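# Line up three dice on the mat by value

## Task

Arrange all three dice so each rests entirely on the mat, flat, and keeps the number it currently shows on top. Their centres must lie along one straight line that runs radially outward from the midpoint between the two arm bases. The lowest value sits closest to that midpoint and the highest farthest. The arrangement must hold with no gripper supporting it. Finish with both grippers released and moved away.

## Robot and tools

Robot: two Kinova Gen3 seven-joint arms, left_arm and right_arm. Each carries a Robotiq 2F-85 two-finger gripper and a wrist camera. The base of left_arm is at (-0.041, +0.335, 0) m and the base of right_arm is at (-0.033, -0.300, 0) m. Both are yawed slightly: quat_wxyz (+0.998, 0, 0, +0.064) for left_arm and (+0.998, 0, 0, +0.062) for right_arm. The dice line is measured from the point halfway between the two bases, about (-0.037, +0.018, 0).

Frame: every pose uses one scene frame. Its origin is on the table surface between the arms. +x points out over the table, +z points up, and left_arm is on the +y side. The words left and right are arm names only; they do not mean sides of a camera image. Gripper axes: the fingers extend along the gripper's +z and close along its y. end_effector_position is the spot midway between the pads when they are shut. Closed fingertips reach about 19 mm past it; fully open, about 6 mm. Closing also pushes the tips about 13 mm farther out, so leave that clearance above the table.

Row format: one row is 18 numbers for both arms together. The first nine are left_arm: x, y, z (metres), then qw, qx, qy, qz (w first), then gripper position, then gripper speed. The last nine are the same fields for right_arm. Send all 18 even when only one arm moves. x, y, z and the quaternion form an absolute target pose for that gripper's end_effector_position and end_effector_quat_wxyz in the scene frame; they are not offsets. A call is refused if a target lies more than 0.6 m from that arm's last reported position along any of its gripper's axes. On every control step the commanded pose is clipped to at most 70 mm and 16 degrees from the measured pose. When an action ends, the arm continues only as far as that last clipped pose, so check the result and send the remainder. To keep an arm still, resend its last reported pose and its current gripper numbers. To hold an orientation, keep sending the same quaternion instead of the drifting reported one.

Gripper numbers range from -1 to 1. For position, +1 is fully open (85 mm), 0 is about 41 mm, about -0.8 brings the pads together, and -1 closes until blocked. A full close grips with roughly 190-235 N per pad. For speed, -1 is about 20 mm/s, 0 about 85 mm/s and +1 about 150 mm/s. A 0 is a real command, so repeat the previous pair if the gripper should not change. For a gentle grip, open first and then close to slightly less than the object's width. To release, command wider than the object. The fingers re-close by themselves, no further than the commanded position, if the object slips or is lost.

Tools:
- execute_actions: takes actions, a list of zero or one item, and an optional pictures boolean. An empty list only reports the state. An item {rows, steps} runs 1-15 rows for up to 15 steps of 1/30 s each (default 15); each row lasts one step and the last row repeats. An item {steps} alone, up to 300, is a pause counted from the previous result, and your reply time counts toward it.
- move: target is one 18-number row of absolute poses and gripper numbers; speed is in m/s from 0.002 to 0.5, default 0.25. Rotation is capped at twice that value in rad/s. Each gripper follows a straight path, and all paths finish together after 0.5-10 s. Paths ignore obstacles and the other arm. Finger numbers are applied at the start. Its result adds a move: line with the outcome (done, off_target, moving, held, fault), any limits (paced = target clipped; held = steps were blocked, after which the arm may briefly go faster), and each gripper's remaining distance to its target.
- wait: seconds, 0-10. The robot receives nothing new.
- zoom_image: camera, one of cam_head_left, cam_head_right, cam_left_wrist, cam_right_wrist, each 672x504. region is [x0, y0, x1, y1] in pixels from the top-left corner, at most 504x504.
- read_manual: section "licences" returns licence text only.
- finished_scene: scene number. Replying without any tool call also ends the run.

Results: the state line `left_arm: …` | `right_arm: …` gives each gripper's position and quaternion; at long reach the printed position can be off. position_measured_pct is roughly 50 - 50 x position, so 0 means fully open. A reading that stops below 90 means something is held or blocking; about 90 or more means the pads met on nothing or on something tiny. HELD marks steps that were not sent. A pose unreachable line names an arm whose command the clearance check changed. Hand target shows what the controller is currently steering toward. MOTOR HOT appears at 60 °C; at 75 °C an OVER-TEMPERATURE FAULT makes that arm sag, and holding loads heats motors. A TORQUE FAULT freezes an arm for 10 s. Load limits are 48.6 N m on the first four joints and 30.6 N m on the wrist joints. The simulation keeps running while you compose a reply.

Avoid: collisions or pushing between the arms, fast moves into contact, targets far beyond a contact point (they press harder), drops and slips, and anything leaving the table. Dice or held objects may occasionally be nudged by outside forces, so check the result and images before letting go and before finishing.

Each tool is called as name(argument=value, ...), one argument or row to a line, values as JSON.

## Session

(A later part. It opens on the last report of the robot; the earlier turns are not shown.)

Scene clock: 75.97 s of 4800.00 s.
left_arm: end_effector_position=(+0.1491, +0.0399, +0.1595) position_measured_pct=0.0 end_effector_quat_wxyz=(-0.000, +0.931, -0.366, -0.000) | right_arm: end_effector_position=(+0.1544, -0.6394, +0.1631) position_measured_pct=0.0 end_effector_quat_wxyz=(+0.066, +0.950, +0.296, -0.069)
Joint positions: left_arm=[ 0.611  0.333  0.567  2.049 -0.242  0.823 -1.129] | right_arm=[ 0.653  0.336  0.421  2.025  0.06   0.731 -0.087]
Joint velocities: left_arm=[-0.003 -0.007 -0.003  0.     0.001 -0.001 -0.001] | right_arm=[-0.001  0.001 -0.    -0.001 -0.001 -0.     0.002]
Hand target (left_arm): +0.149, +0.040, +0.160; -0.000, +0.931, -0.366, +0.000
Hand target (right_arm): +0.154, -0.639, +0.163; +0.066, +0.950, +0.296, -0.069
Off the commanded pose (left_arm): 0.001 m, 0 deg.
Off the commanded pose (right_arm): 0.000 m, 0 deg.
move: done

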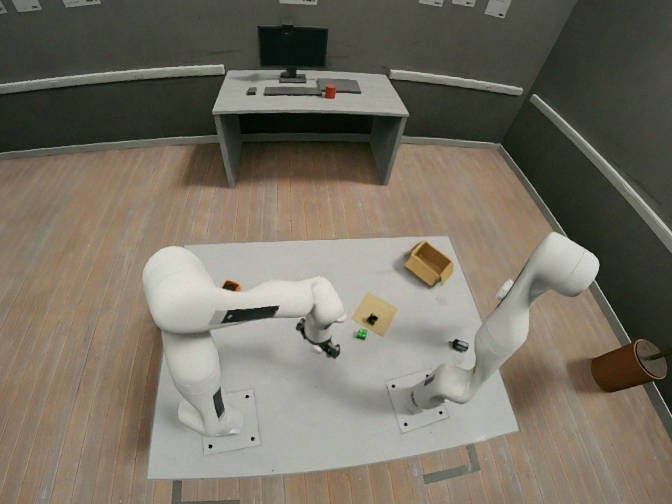

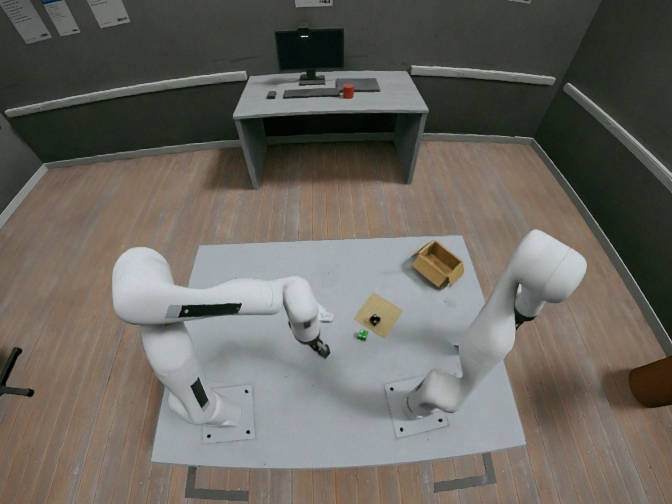

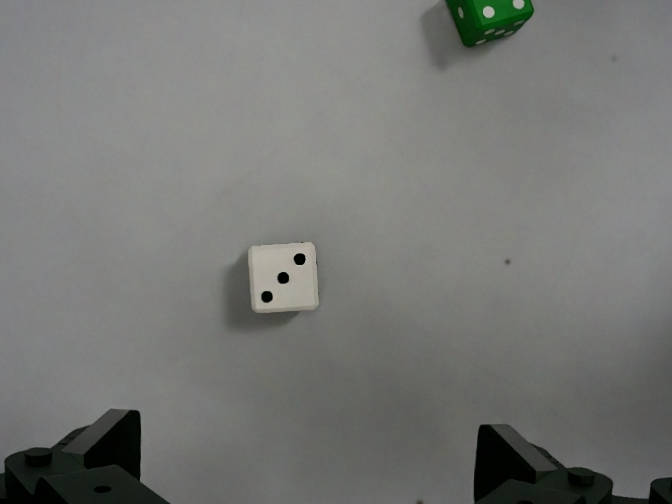

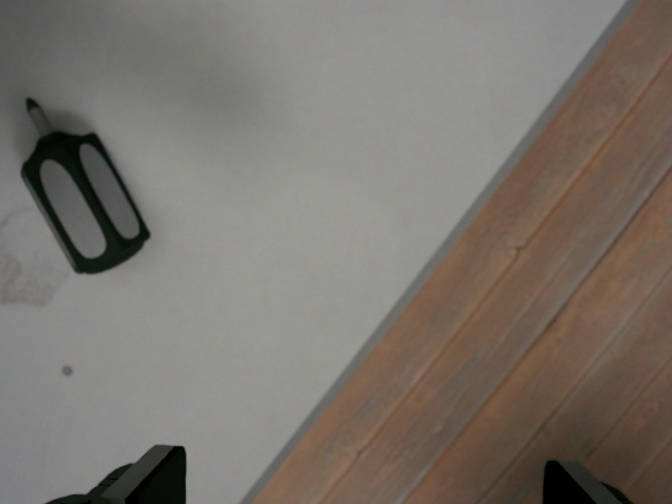

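move(
  target=[0.193,0.0185,0.024,0,0.935,-0.355,0,1,0,0.1544,-0.6394,0.1631,0.066,0.95,0.296,-0.069,1,0],
  speed=0.12,
)

move(
  target=[0.193,0.0185,0.024,0,0.935,-0.355,0,-1,0,0.1544,-0.6394,0.1631,0.066,0.95,0.296,-0.069,1,0],
)

move(
  target=[0.193,0.0185,0.1,0,0.935,-0.355,0,-1,0,0.1544,-0.6394,0.1631,0.066,0.95,0.296,-0.069,1,0],
  speed=0.15,
)

move(
  target=[0.3185,-0.214,0.1,0,0.931,-0.367,0,-1,0,0.1544,-0.6394,0.1631,0.066,0.95,0.296,-0.069,1,0],
)

move(
  target=[0.3185,-0.214,0.026,0,0.931,-0.367,0,-1,0,0.1544,-0.6394,0.1631,0.066,0.95,0.296,-0.069,1,0],
  speed=0.08,
)

move(
  target=[0.3185,-0.214,0.026,0,0.931,-0.367,0,0.5,-0.5,0.1544,-0.6394,0.1631,0.066,0.95,0.296,-0.069,1,0],
)

move(
  target=[0.3185,-0.214,0.1,0,0.931,-0.367,0,1,0,0.1544,-0.6394,0.1631,0.066,0.95,0.296,-0.069,1,0],
  speed=0.15,
)

move(
  target=[0.18,-0.09,0.16,0,0.935,-0.355,0,1,0,0.1544,-0.6394,0.1631,0.066,0.95,0.296,-0.069,1,0],
)

Scene clock: 89.17 s of 4800.00 s.
left_arm: end_effector_position=(+0.1936, +0.0188, +0.0247) position_measured_pct=0.0 end_effector_quat_wxyz=(-0.000, +0.935, -0.355, +0.001) | right_arm: end_effector_position=(+0.1544, -0.6394, +0.1631) position_measured_pct=0.0 end_effector_quat_wxyz=(+0.066, +0.950, +0.296, -0.069)
Joint positions: left_arm=[ 0.749  0.685  0.352  2.046 -0.486  0.489 -0.961] | right_arm=[ 0.653  0.336  0.421  2.025  0.06   0.731 -0.087]
Joint velocities: left_arm=[ 0.003  0.008 -0.     0.    -0.     0.001  0.001] | right_arm=[-0.    -0.001  0.     0.001  0.001 -0.     0.001]
Hand target (left_arm): +0.193, +0.019, +0.024; -0.000, +0.935, -0.355, +0.000
Hand target (right_arm): +0.154, -0.639, +0.163; +0.066, +0.950, +0.296, -0.069
Off the commanded pose (left_arm): 0.001 m, 0 deg.
Off the commanded pose (right_arm): 0.000 m, 0 deg.
After step 90, 8.67 s passed at rest.
move: done

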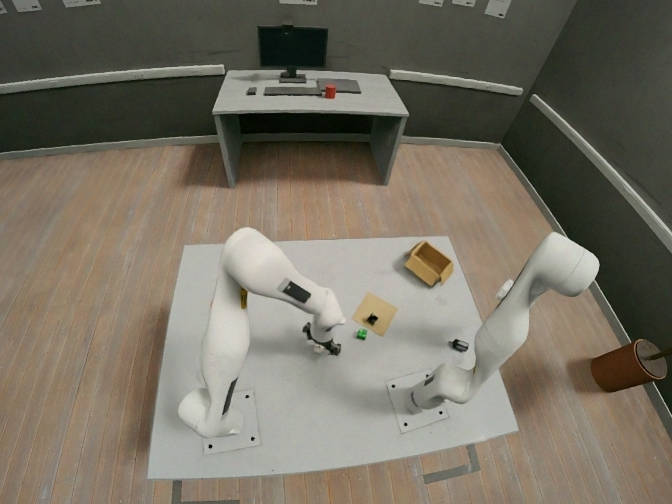

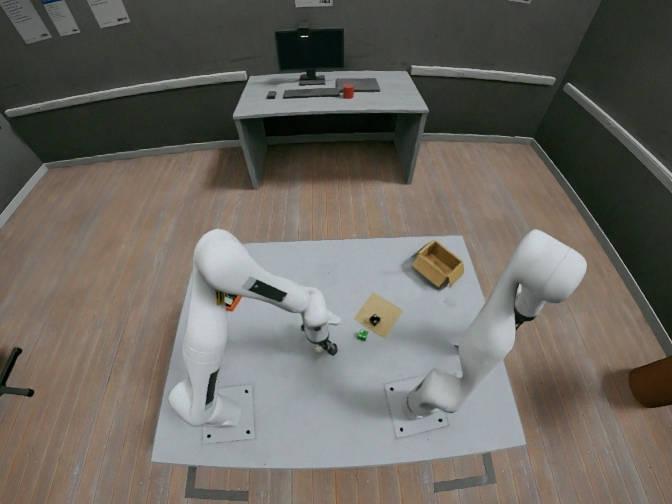

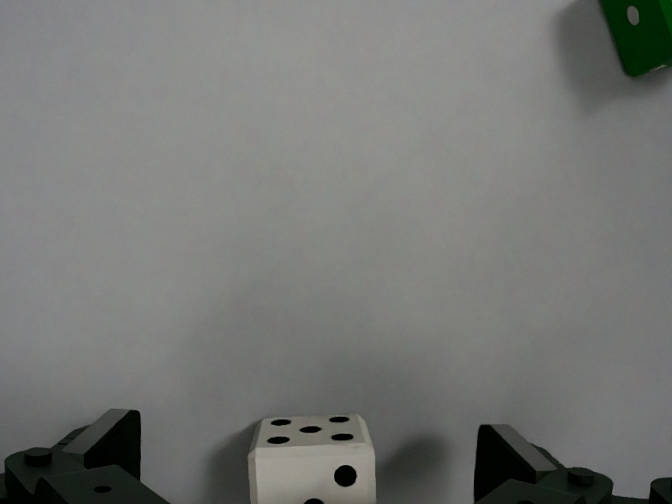

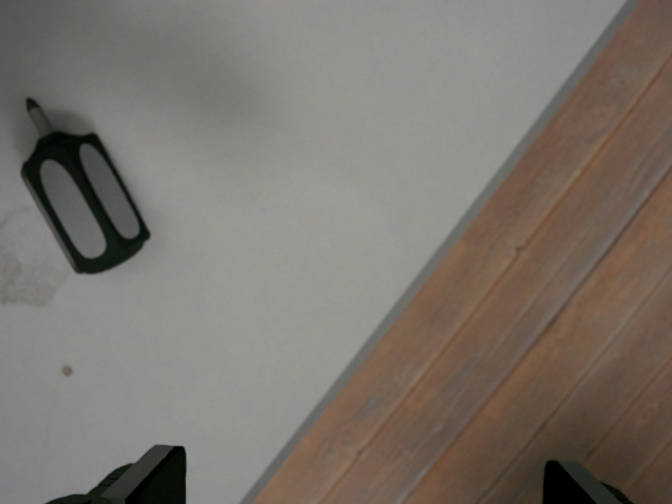

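Scene clock: 90.20 s of 4800.00 s.
left_arm: end_effector_position=(+0.1930, +0.0185, +0.0246) position_measured_pct=64.3 end_effector_quat_wxyz=(-0.000, +0.935, -0.355, +0.000) | right_arm: end_effector_position=(+0.1544, -0.6394, +0.1631) position_measured_pct=0.0 end_effector_quat_wxyz=(+0.066, +0.950, +0.296, -0.069)
Joint positions: left_arm=[ 0.749  0.686  0.353  2.046 -0.486  0.489 -0.961] | right_arm=[ 0.653  0.336  0.421  2.025  0.06   0.731 -0.087]
Joint velocities: left_arm=[-0.    -0.     0.001  0.001 -0.001 -0.     0.001] | right_arm=[-0.     0.001 -0.     0.002 -0.    -0.    -0.   ]
Hand target (left_arm): +0.193, +0.018, +0.024; -0.000, +0.935, -0.355, +0.000
Hand target (right_arm): +0.154, -0.639, +0.163; +0.066, +0.950, +0.296, -0.069
Off the commanded pose (left_arm): 0.001 m, 0 deg.
Off the commanded pose (right_arm): 0.000 m, 0 deg.
move: done

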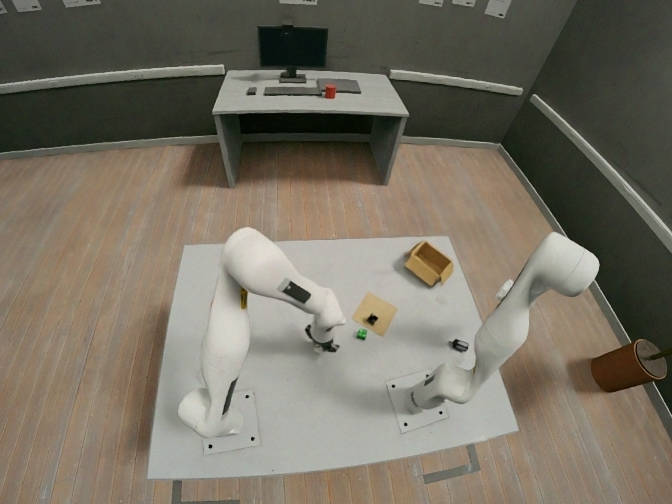

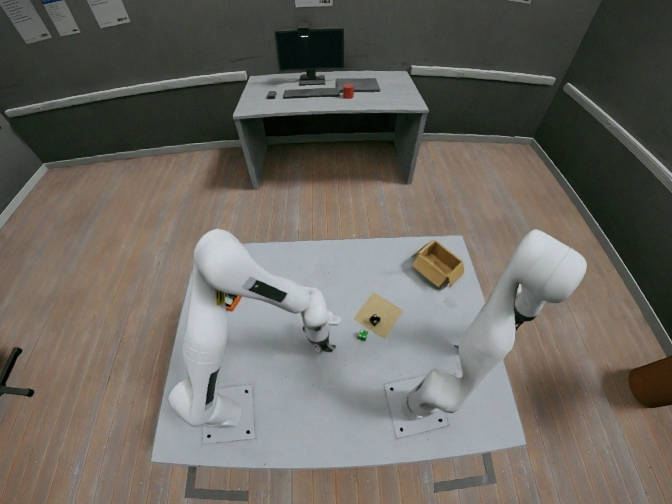

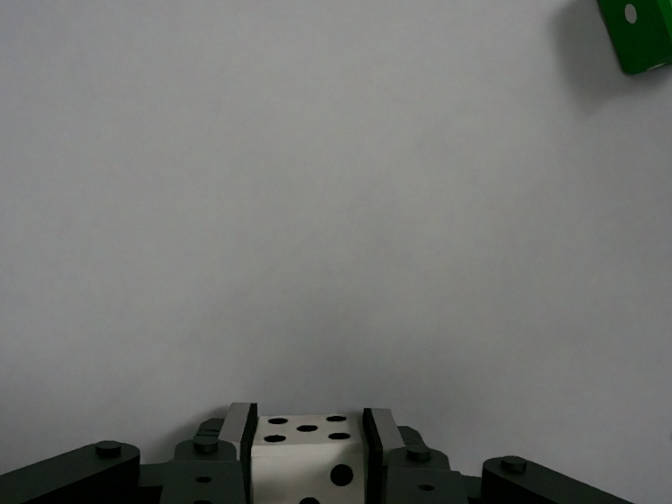

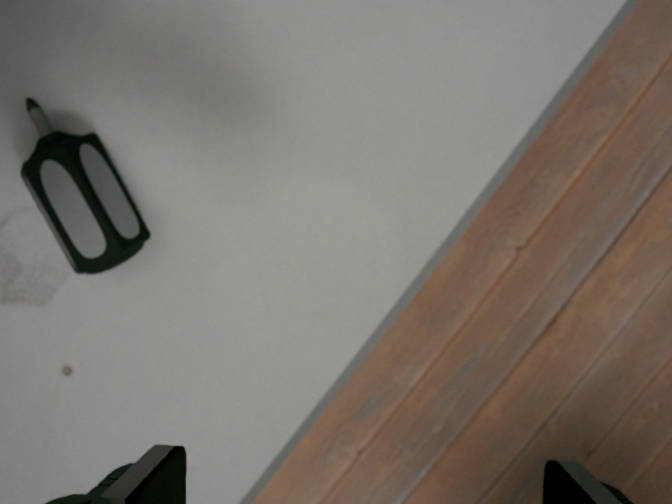

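Scene clock: 91.10 s of 4800.00 s.
left_arm: end_effector_position=(+0.1926, +0.0183, +0.0997) position_measured_pct=64.3 end_effector_quat_wxyz=(+0.000, +0.935, -0.355, -0.000) | right_arm: end_effector_position=(+0.1544, -0.6394, +0.1631) position_measured_pct=0.0 end_effector_quat_wxyz=(+0.066, +0.950, +0.296, -0.069)
Joint positions: left_arm=[ 0.656  0.53   0.478  1.993 -0.366  0.703 -1.064] | right_arm=[ 0.653  0.336  0.421  2.025  0.06   0.731 -0.087]
Joint velocities: left_arm=[-0.001 -0.004 -0.001  0.001  0.002 -0.001 -0.002] | right_arm=[ 0.    -0.001  0.001  0.001 -0.001  0.    -0.001]
Hand target (left_arm): +0.193, +0.018, +0.100; +0.000, +0.935, -0.355, -0.000
Hand target (right_arm): +0.154, -0.639, +0.163; +0.066, +0.950, +0.296, -0.069
Off the commanded pose (left_arm): 0.001 m, 0 deg.
Off the commanded pose (right_arm): 0.000 m, 0 deg.
move: done

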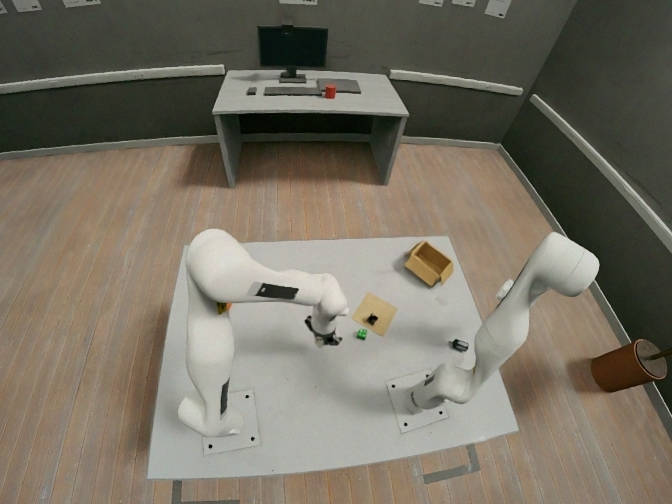

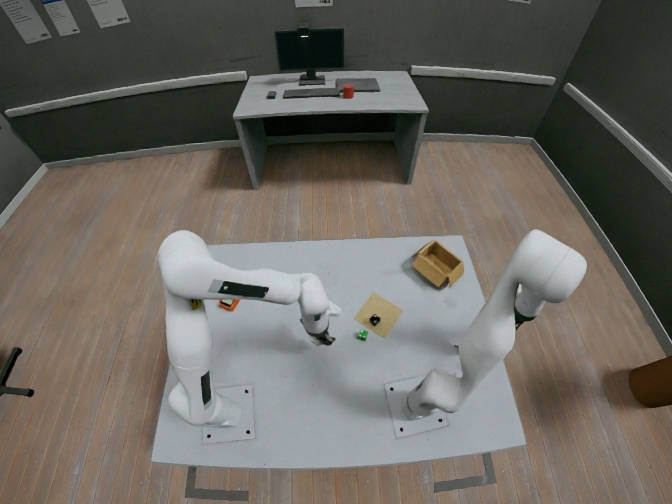

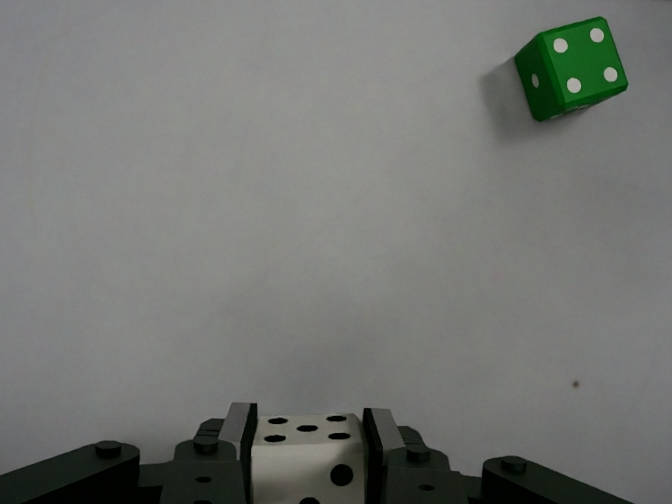

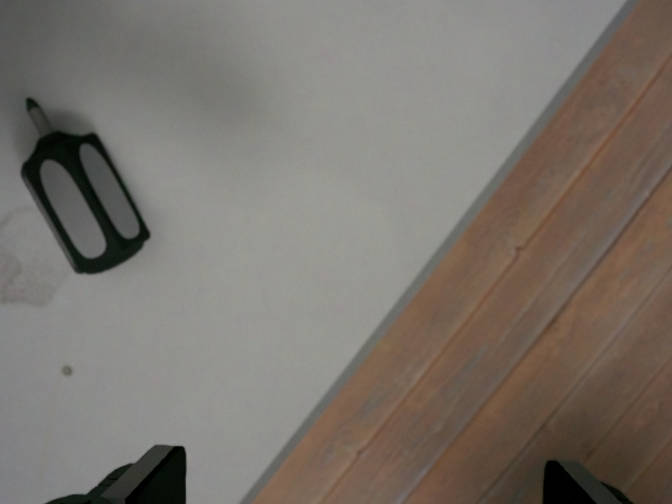

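Scene clock: 92.73 s of 4800.00 s.
left_arm: end_effector_position=(+0.3195, -0.2141, +0.1010) position_measured_pct=64.3 end_effector_quat_wxyz=(+0.001, +0.930, -0.368, +0.000) | right_arm: end_effector_position=(+0.1544, -0.6394, +0.1631) position_measured_pct=0.0 end_effector_quat_wxyz=(+0.066, +0.950, +0.296, -0.069)
Joint positions: left_arm=[ 0.915  1.047  0.462  0.88  -0.413  1.286 -1.171] | right_arm=[ 0.653  0.336  0.421  2.025  0.06   0.731 -0.087]
Joint velocities: left_arm=[ 0.007  0.014 -0.    -0.006 -0.001  0.    -0.   ] | right_arm=[ 0.001  0.     0.    -0.    -0.    -0.    -0.002]
Hand target (left_arm): +0.319, -0.214, +0.100; +0.001, +0.930, -0.368, -0.000
Hand target (right_arm): +0.154, -0.639, +0.163; +0.066, +0.950, +0.296, -0.069
Off the commanded pose (left_arm): 0.001 m, 0 deg.
Off the commanded pose (right_arm): 0.000 m, 0 deg.
move: done

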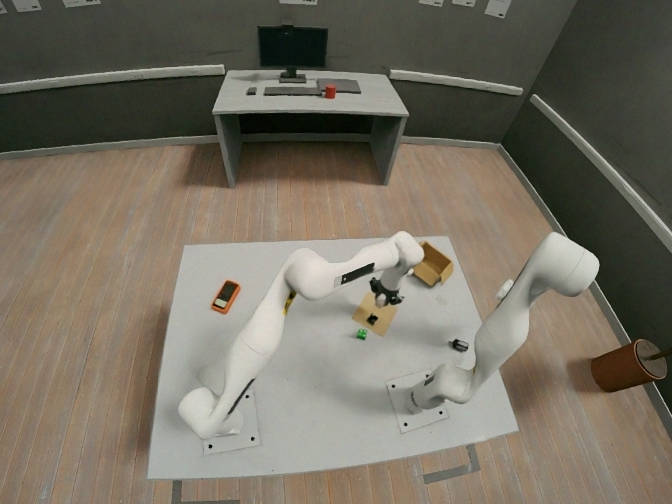

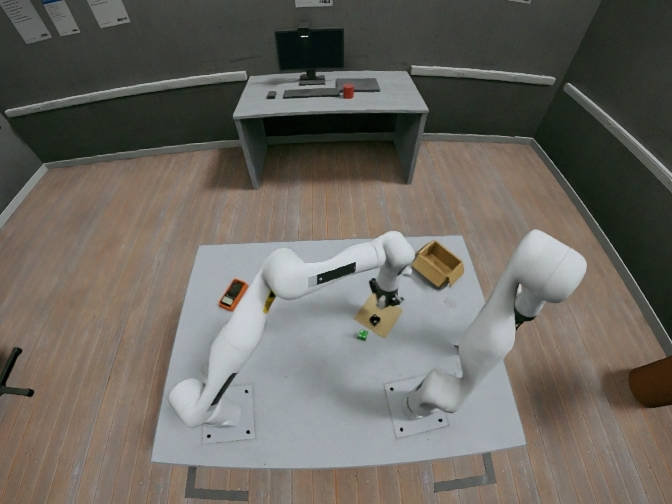

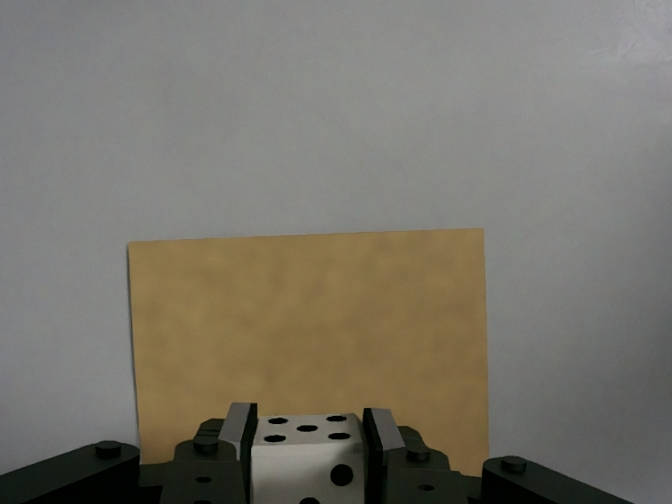

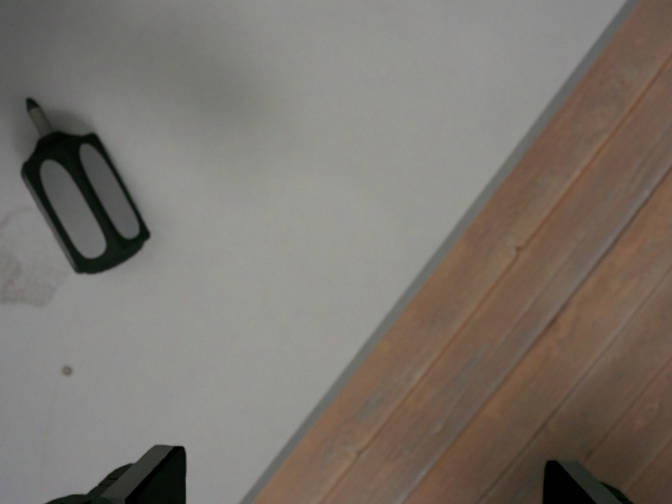

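Scene clock: 93.93 s of 4800.00 s.
left_arm: end_effector_position=(+0.3194, -0.2150, +0.0294) position_measured_pct=64.3 end_effector_quat_wxyz=(+0.001, +0.930, -0.366, +0.002) | right_arm: end_effector_position=(+0.1544, -0.6394, +0.1631) position_measured_pct=0.0 end_effector_quat_wxyz=(+0.066, +0.950, +0.296, -0.069)
Joint positions: left_arm=[ 0.915  1.127  0.438  0.945 -0.436  1.142 -1.145] | right_arm=[ 0.653  0.336  0.421  2.025  0.06   0.731 -0.087]
Joint velocities: left_arm=[ 0.001  0.     0.     0.001  0.001 -0.     0.   ] | right_arm=[-0.001 -0.001 -0.001 -0.     0.     0.     0.001]
Hand target (left_arm): +0.319, -0.214, +0.026; -0.000, +0.930, -0.367, +0.000
Hand target (right_arm): +0.154, -0.639, +0.163; +0.066, +0.950, +0.296, -0.069
Off the commanded pose (left_arm): 0.004 m, 0 deg.
Off the commanded pose (right_arm): 0.000 m, 0 deg.
move: off_target (left_arm)

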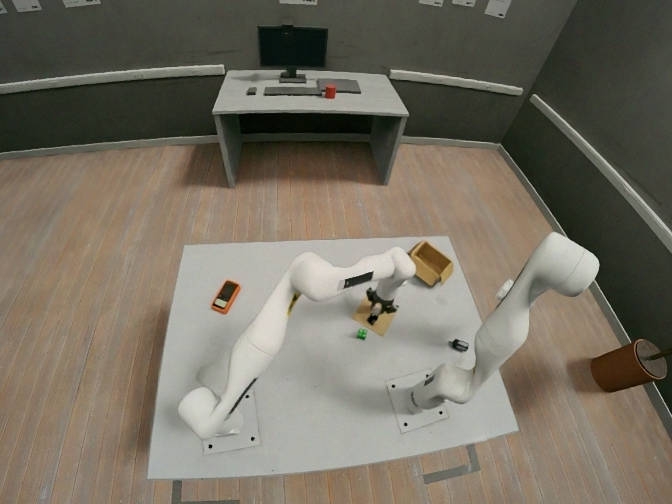

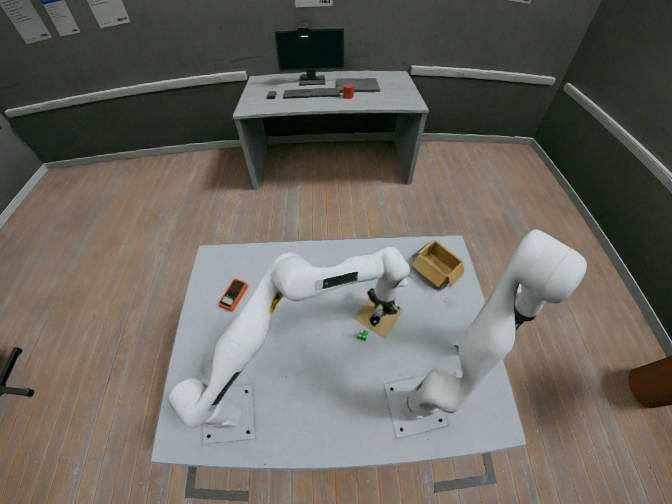

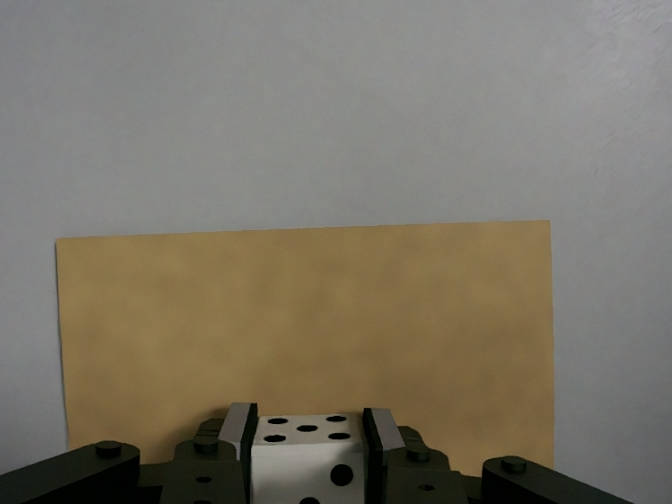

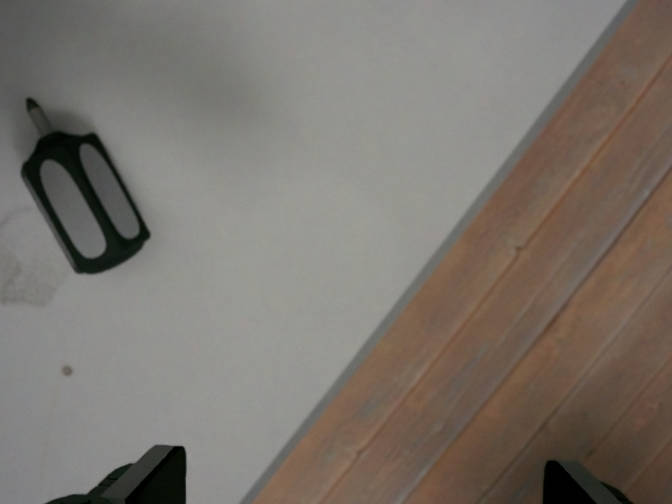

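Scene clock: 94.97 s of 4800.00 s.
left_arm: end_effector_position=(+0.3185, -0.2140, +0.0260) position_measured_pct=25.0 end_effector_quat_wxyz=(+0.000, +0.930, -0.367, +0.000) | right_arm: end_effector_position=(+0.1544, -0.6394, +0.1631) position_measured_pct=0.0 end_effector_quat_wxyz=(+0.066, +0.950, +0.296, -0.069)
Joint positions: left_arm=[ 0.916  1.132  0.438  0.946 -0.436  1.141 -1.146] | right_arm=[ 0.653  0.336  0.421  2.025  0.06   0.731 -0.087]
Joint velocities: left_arm=[-0.001  0.    -0.002  0.     0.001 -0.001  0.001] | right_arm=[-0.001  0.002 -0.     0.    -0.     0.     0.   ]
Hand target (left_arm): +0.318, -0.214, +0.026; +0.000, +0.930, -0.367, -0.000
Hand target (right_arm): +0.154, -0.639, +0.163; +0.066, +0.950, +0.296, -0.069
Off the commanded pose (left_arm): 0.000 m, 0 deg.
Off the commanded pose (right_arm): 0.000 m, 0 deg.
move: done

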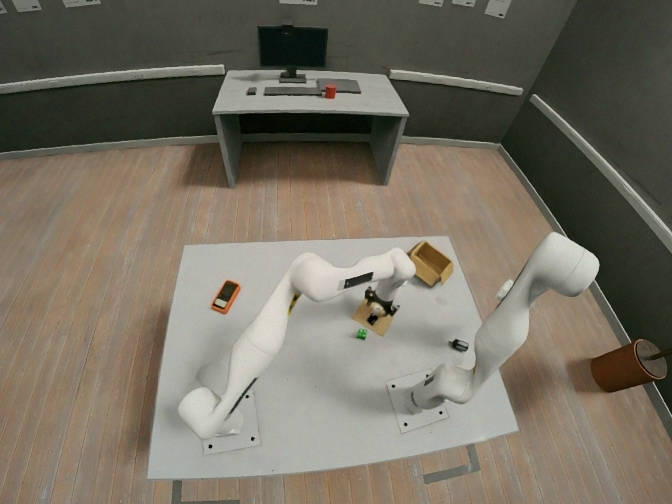

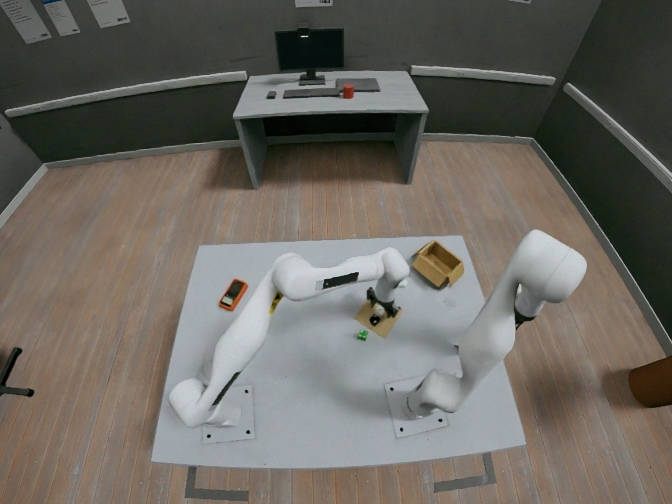

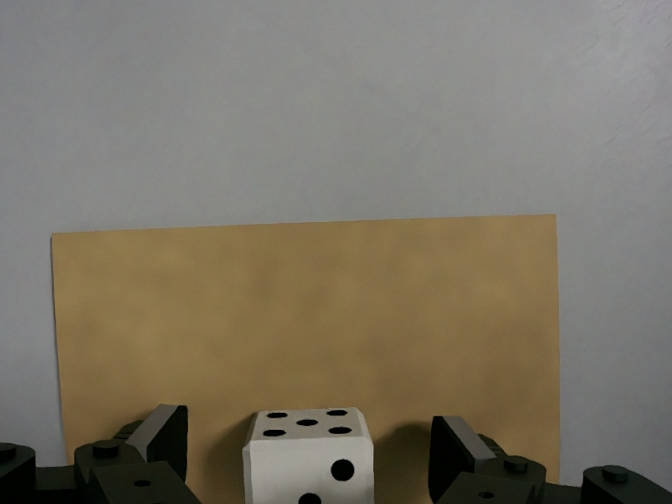

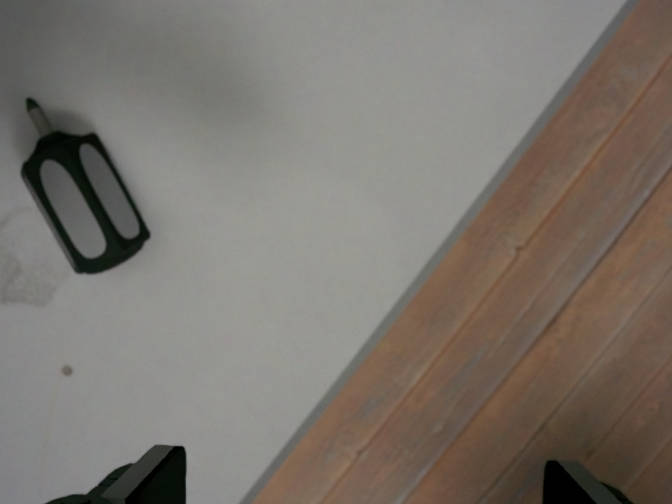

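Scene clock: 95.77 s of 4800.00 s.
left_arm: end_effector_position=(+0.3185, -0.2140, +0.0999) position_measured_pct=0.0 end_effector_quat_wxyz=(+0.000, +0.930, -0.367, -0.000) | right_arm: end_effector_position=(+0.1544, -0.6394, +0.1631) position_measured_pct=0.0 end_effector_quat_wxyz=(+0.066, +0.950, +0.296, -0.069)
Joint positions: left_arm=[ 0.916  1.048  0.46   0.883 -0.413  1.285 -1.167] | right_arm=[ 0.653  0.336  0.421  2.025  0.06   0.731 -0.087]
Joint velocities: left_arm=[-0.001 -0.    -0.001 -0.001  0.001  0.001 -0.   ] | right_arm=[ 0.    -0.001  0.    -0.001 -0.001 -0.    -0.001]
Hand target (left_arm): +0.318, -0.214, +0.100; +0.000, +0.930, -0.367, -0.000
Hand target (right_arm): +0.154, -0.639, +0.163; +0.066, +0.950, +0.296, -0.069
Off the commanded pose (left_arm): 0.000 m, 0 deg.
Off the commanded pose (right_arm): 0.000 m, 0 deg.
move: done

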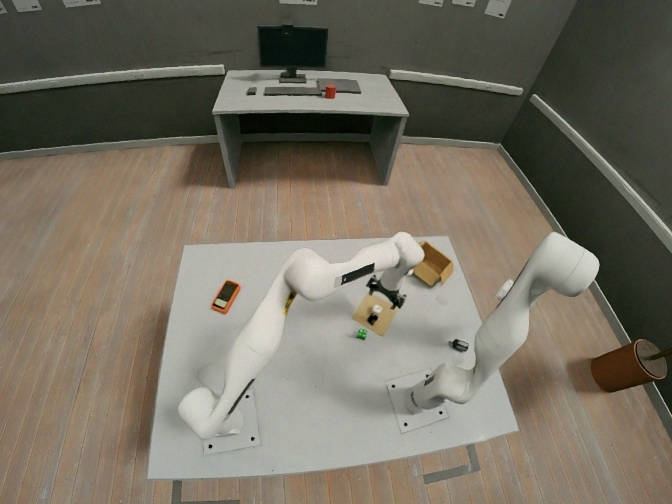

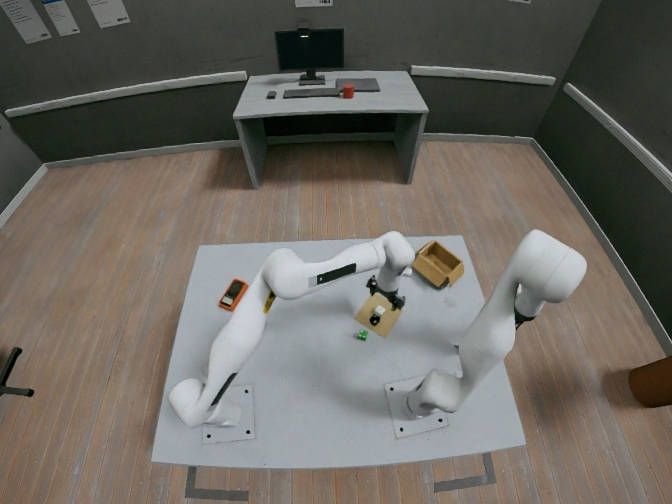

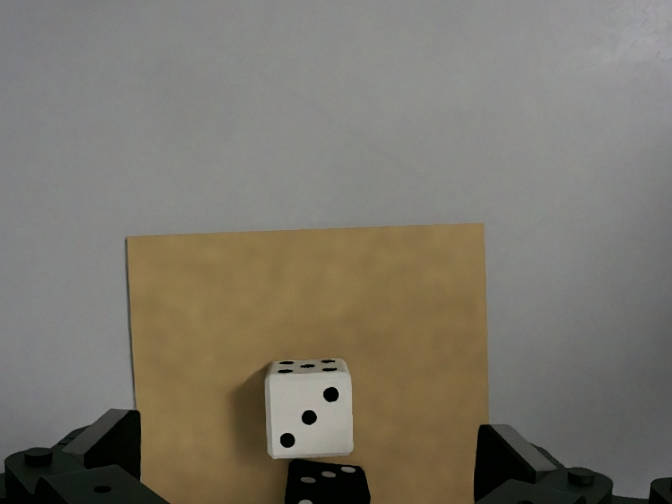

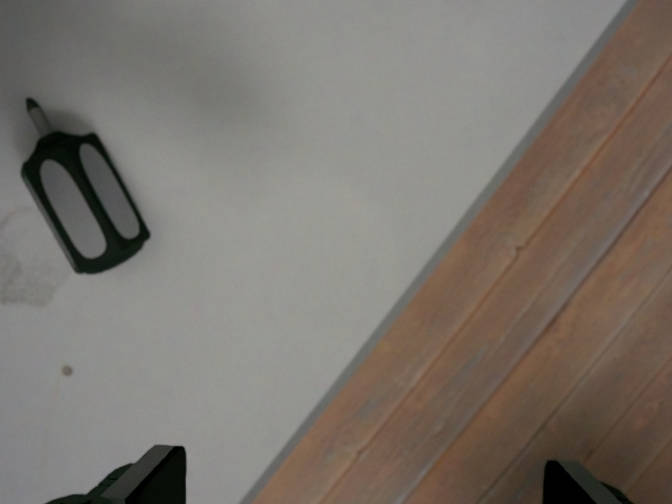

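Scene clock: 97.10 s of 4800.00 s.
left_arm: end_effector_position=(+0.1797, -0.0898, +0.1595) position_measured_pct=0.0 end_effector_quat_wxyz=(-0.001, +0.935, -0.354, -0.000) | right_arm: end_effector_position=(+0.1544, -0.6394, +0.1631) position_measured_pct=0.0 end_effector_quat_wxyz=(+0.066, +0.950, +0.296, -0.069)
Joint positions: left_arm=[ 0.84   0.589  0.513  1.631 -0.328  1.01  -0.965] | right_arm=[ 0.653  0.336  0.421  2.025  0.06   0.731 -0.087]
Joint velocities: left_arm=[-0.003 -0.006  0.001 -0.001  0.001  0.    -0.   ] | right_arm=[-0.001  0.001  0.     0.001  0.     0.     0.   ]
Hand target (left_arm): +0.180, -0.090, +0.160; -0.001, +0.935, -0.354, +0.000
Hand target (right_arm): +0.154, -0.639, +0.163; +0.066, +0.950, +0.296, -0.069
Off the commanded pose (left_arm): 0.001 m, 0 deg.
Off the commanded pose (right_arm): 0.000 m, 0 deg.
move: done

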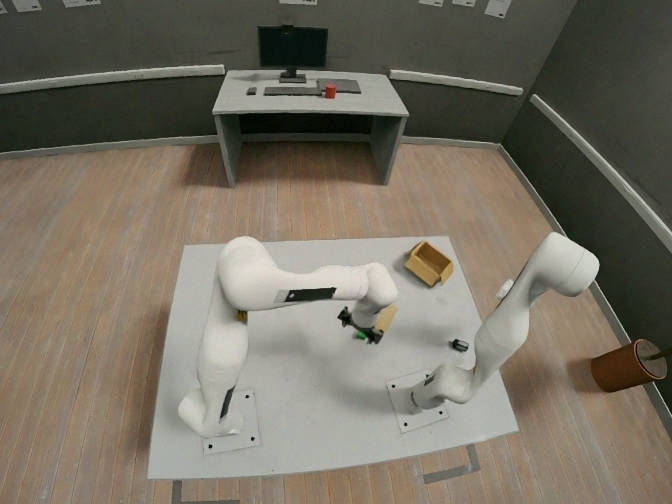

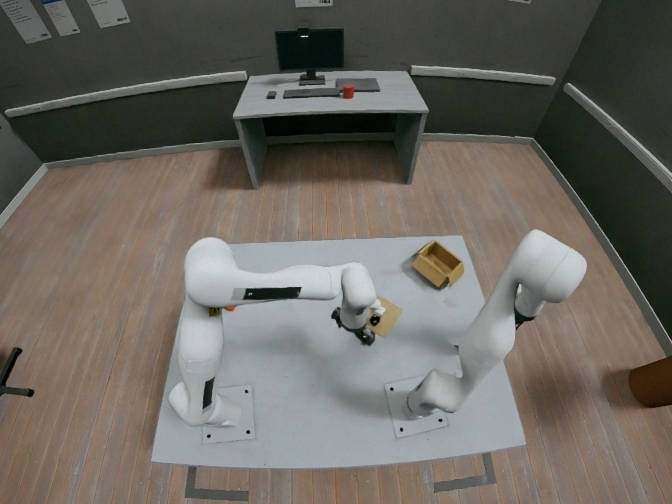

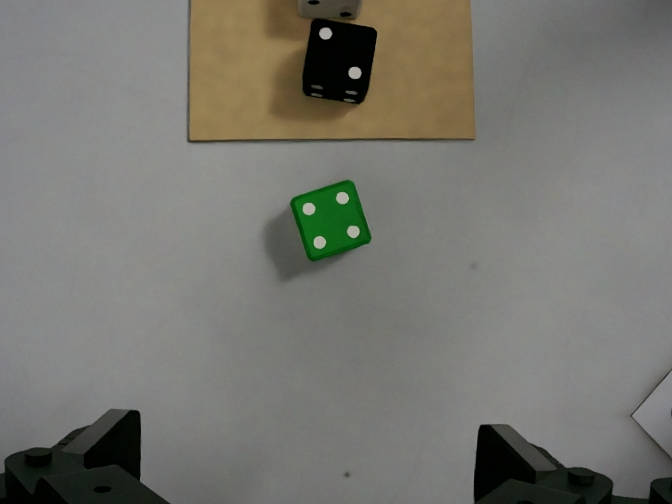

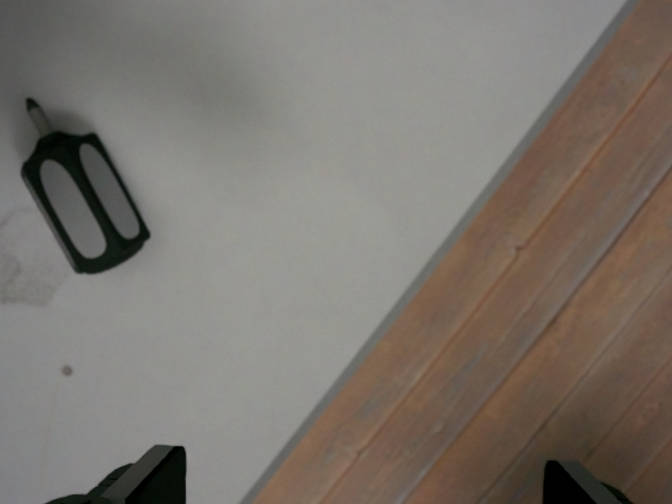

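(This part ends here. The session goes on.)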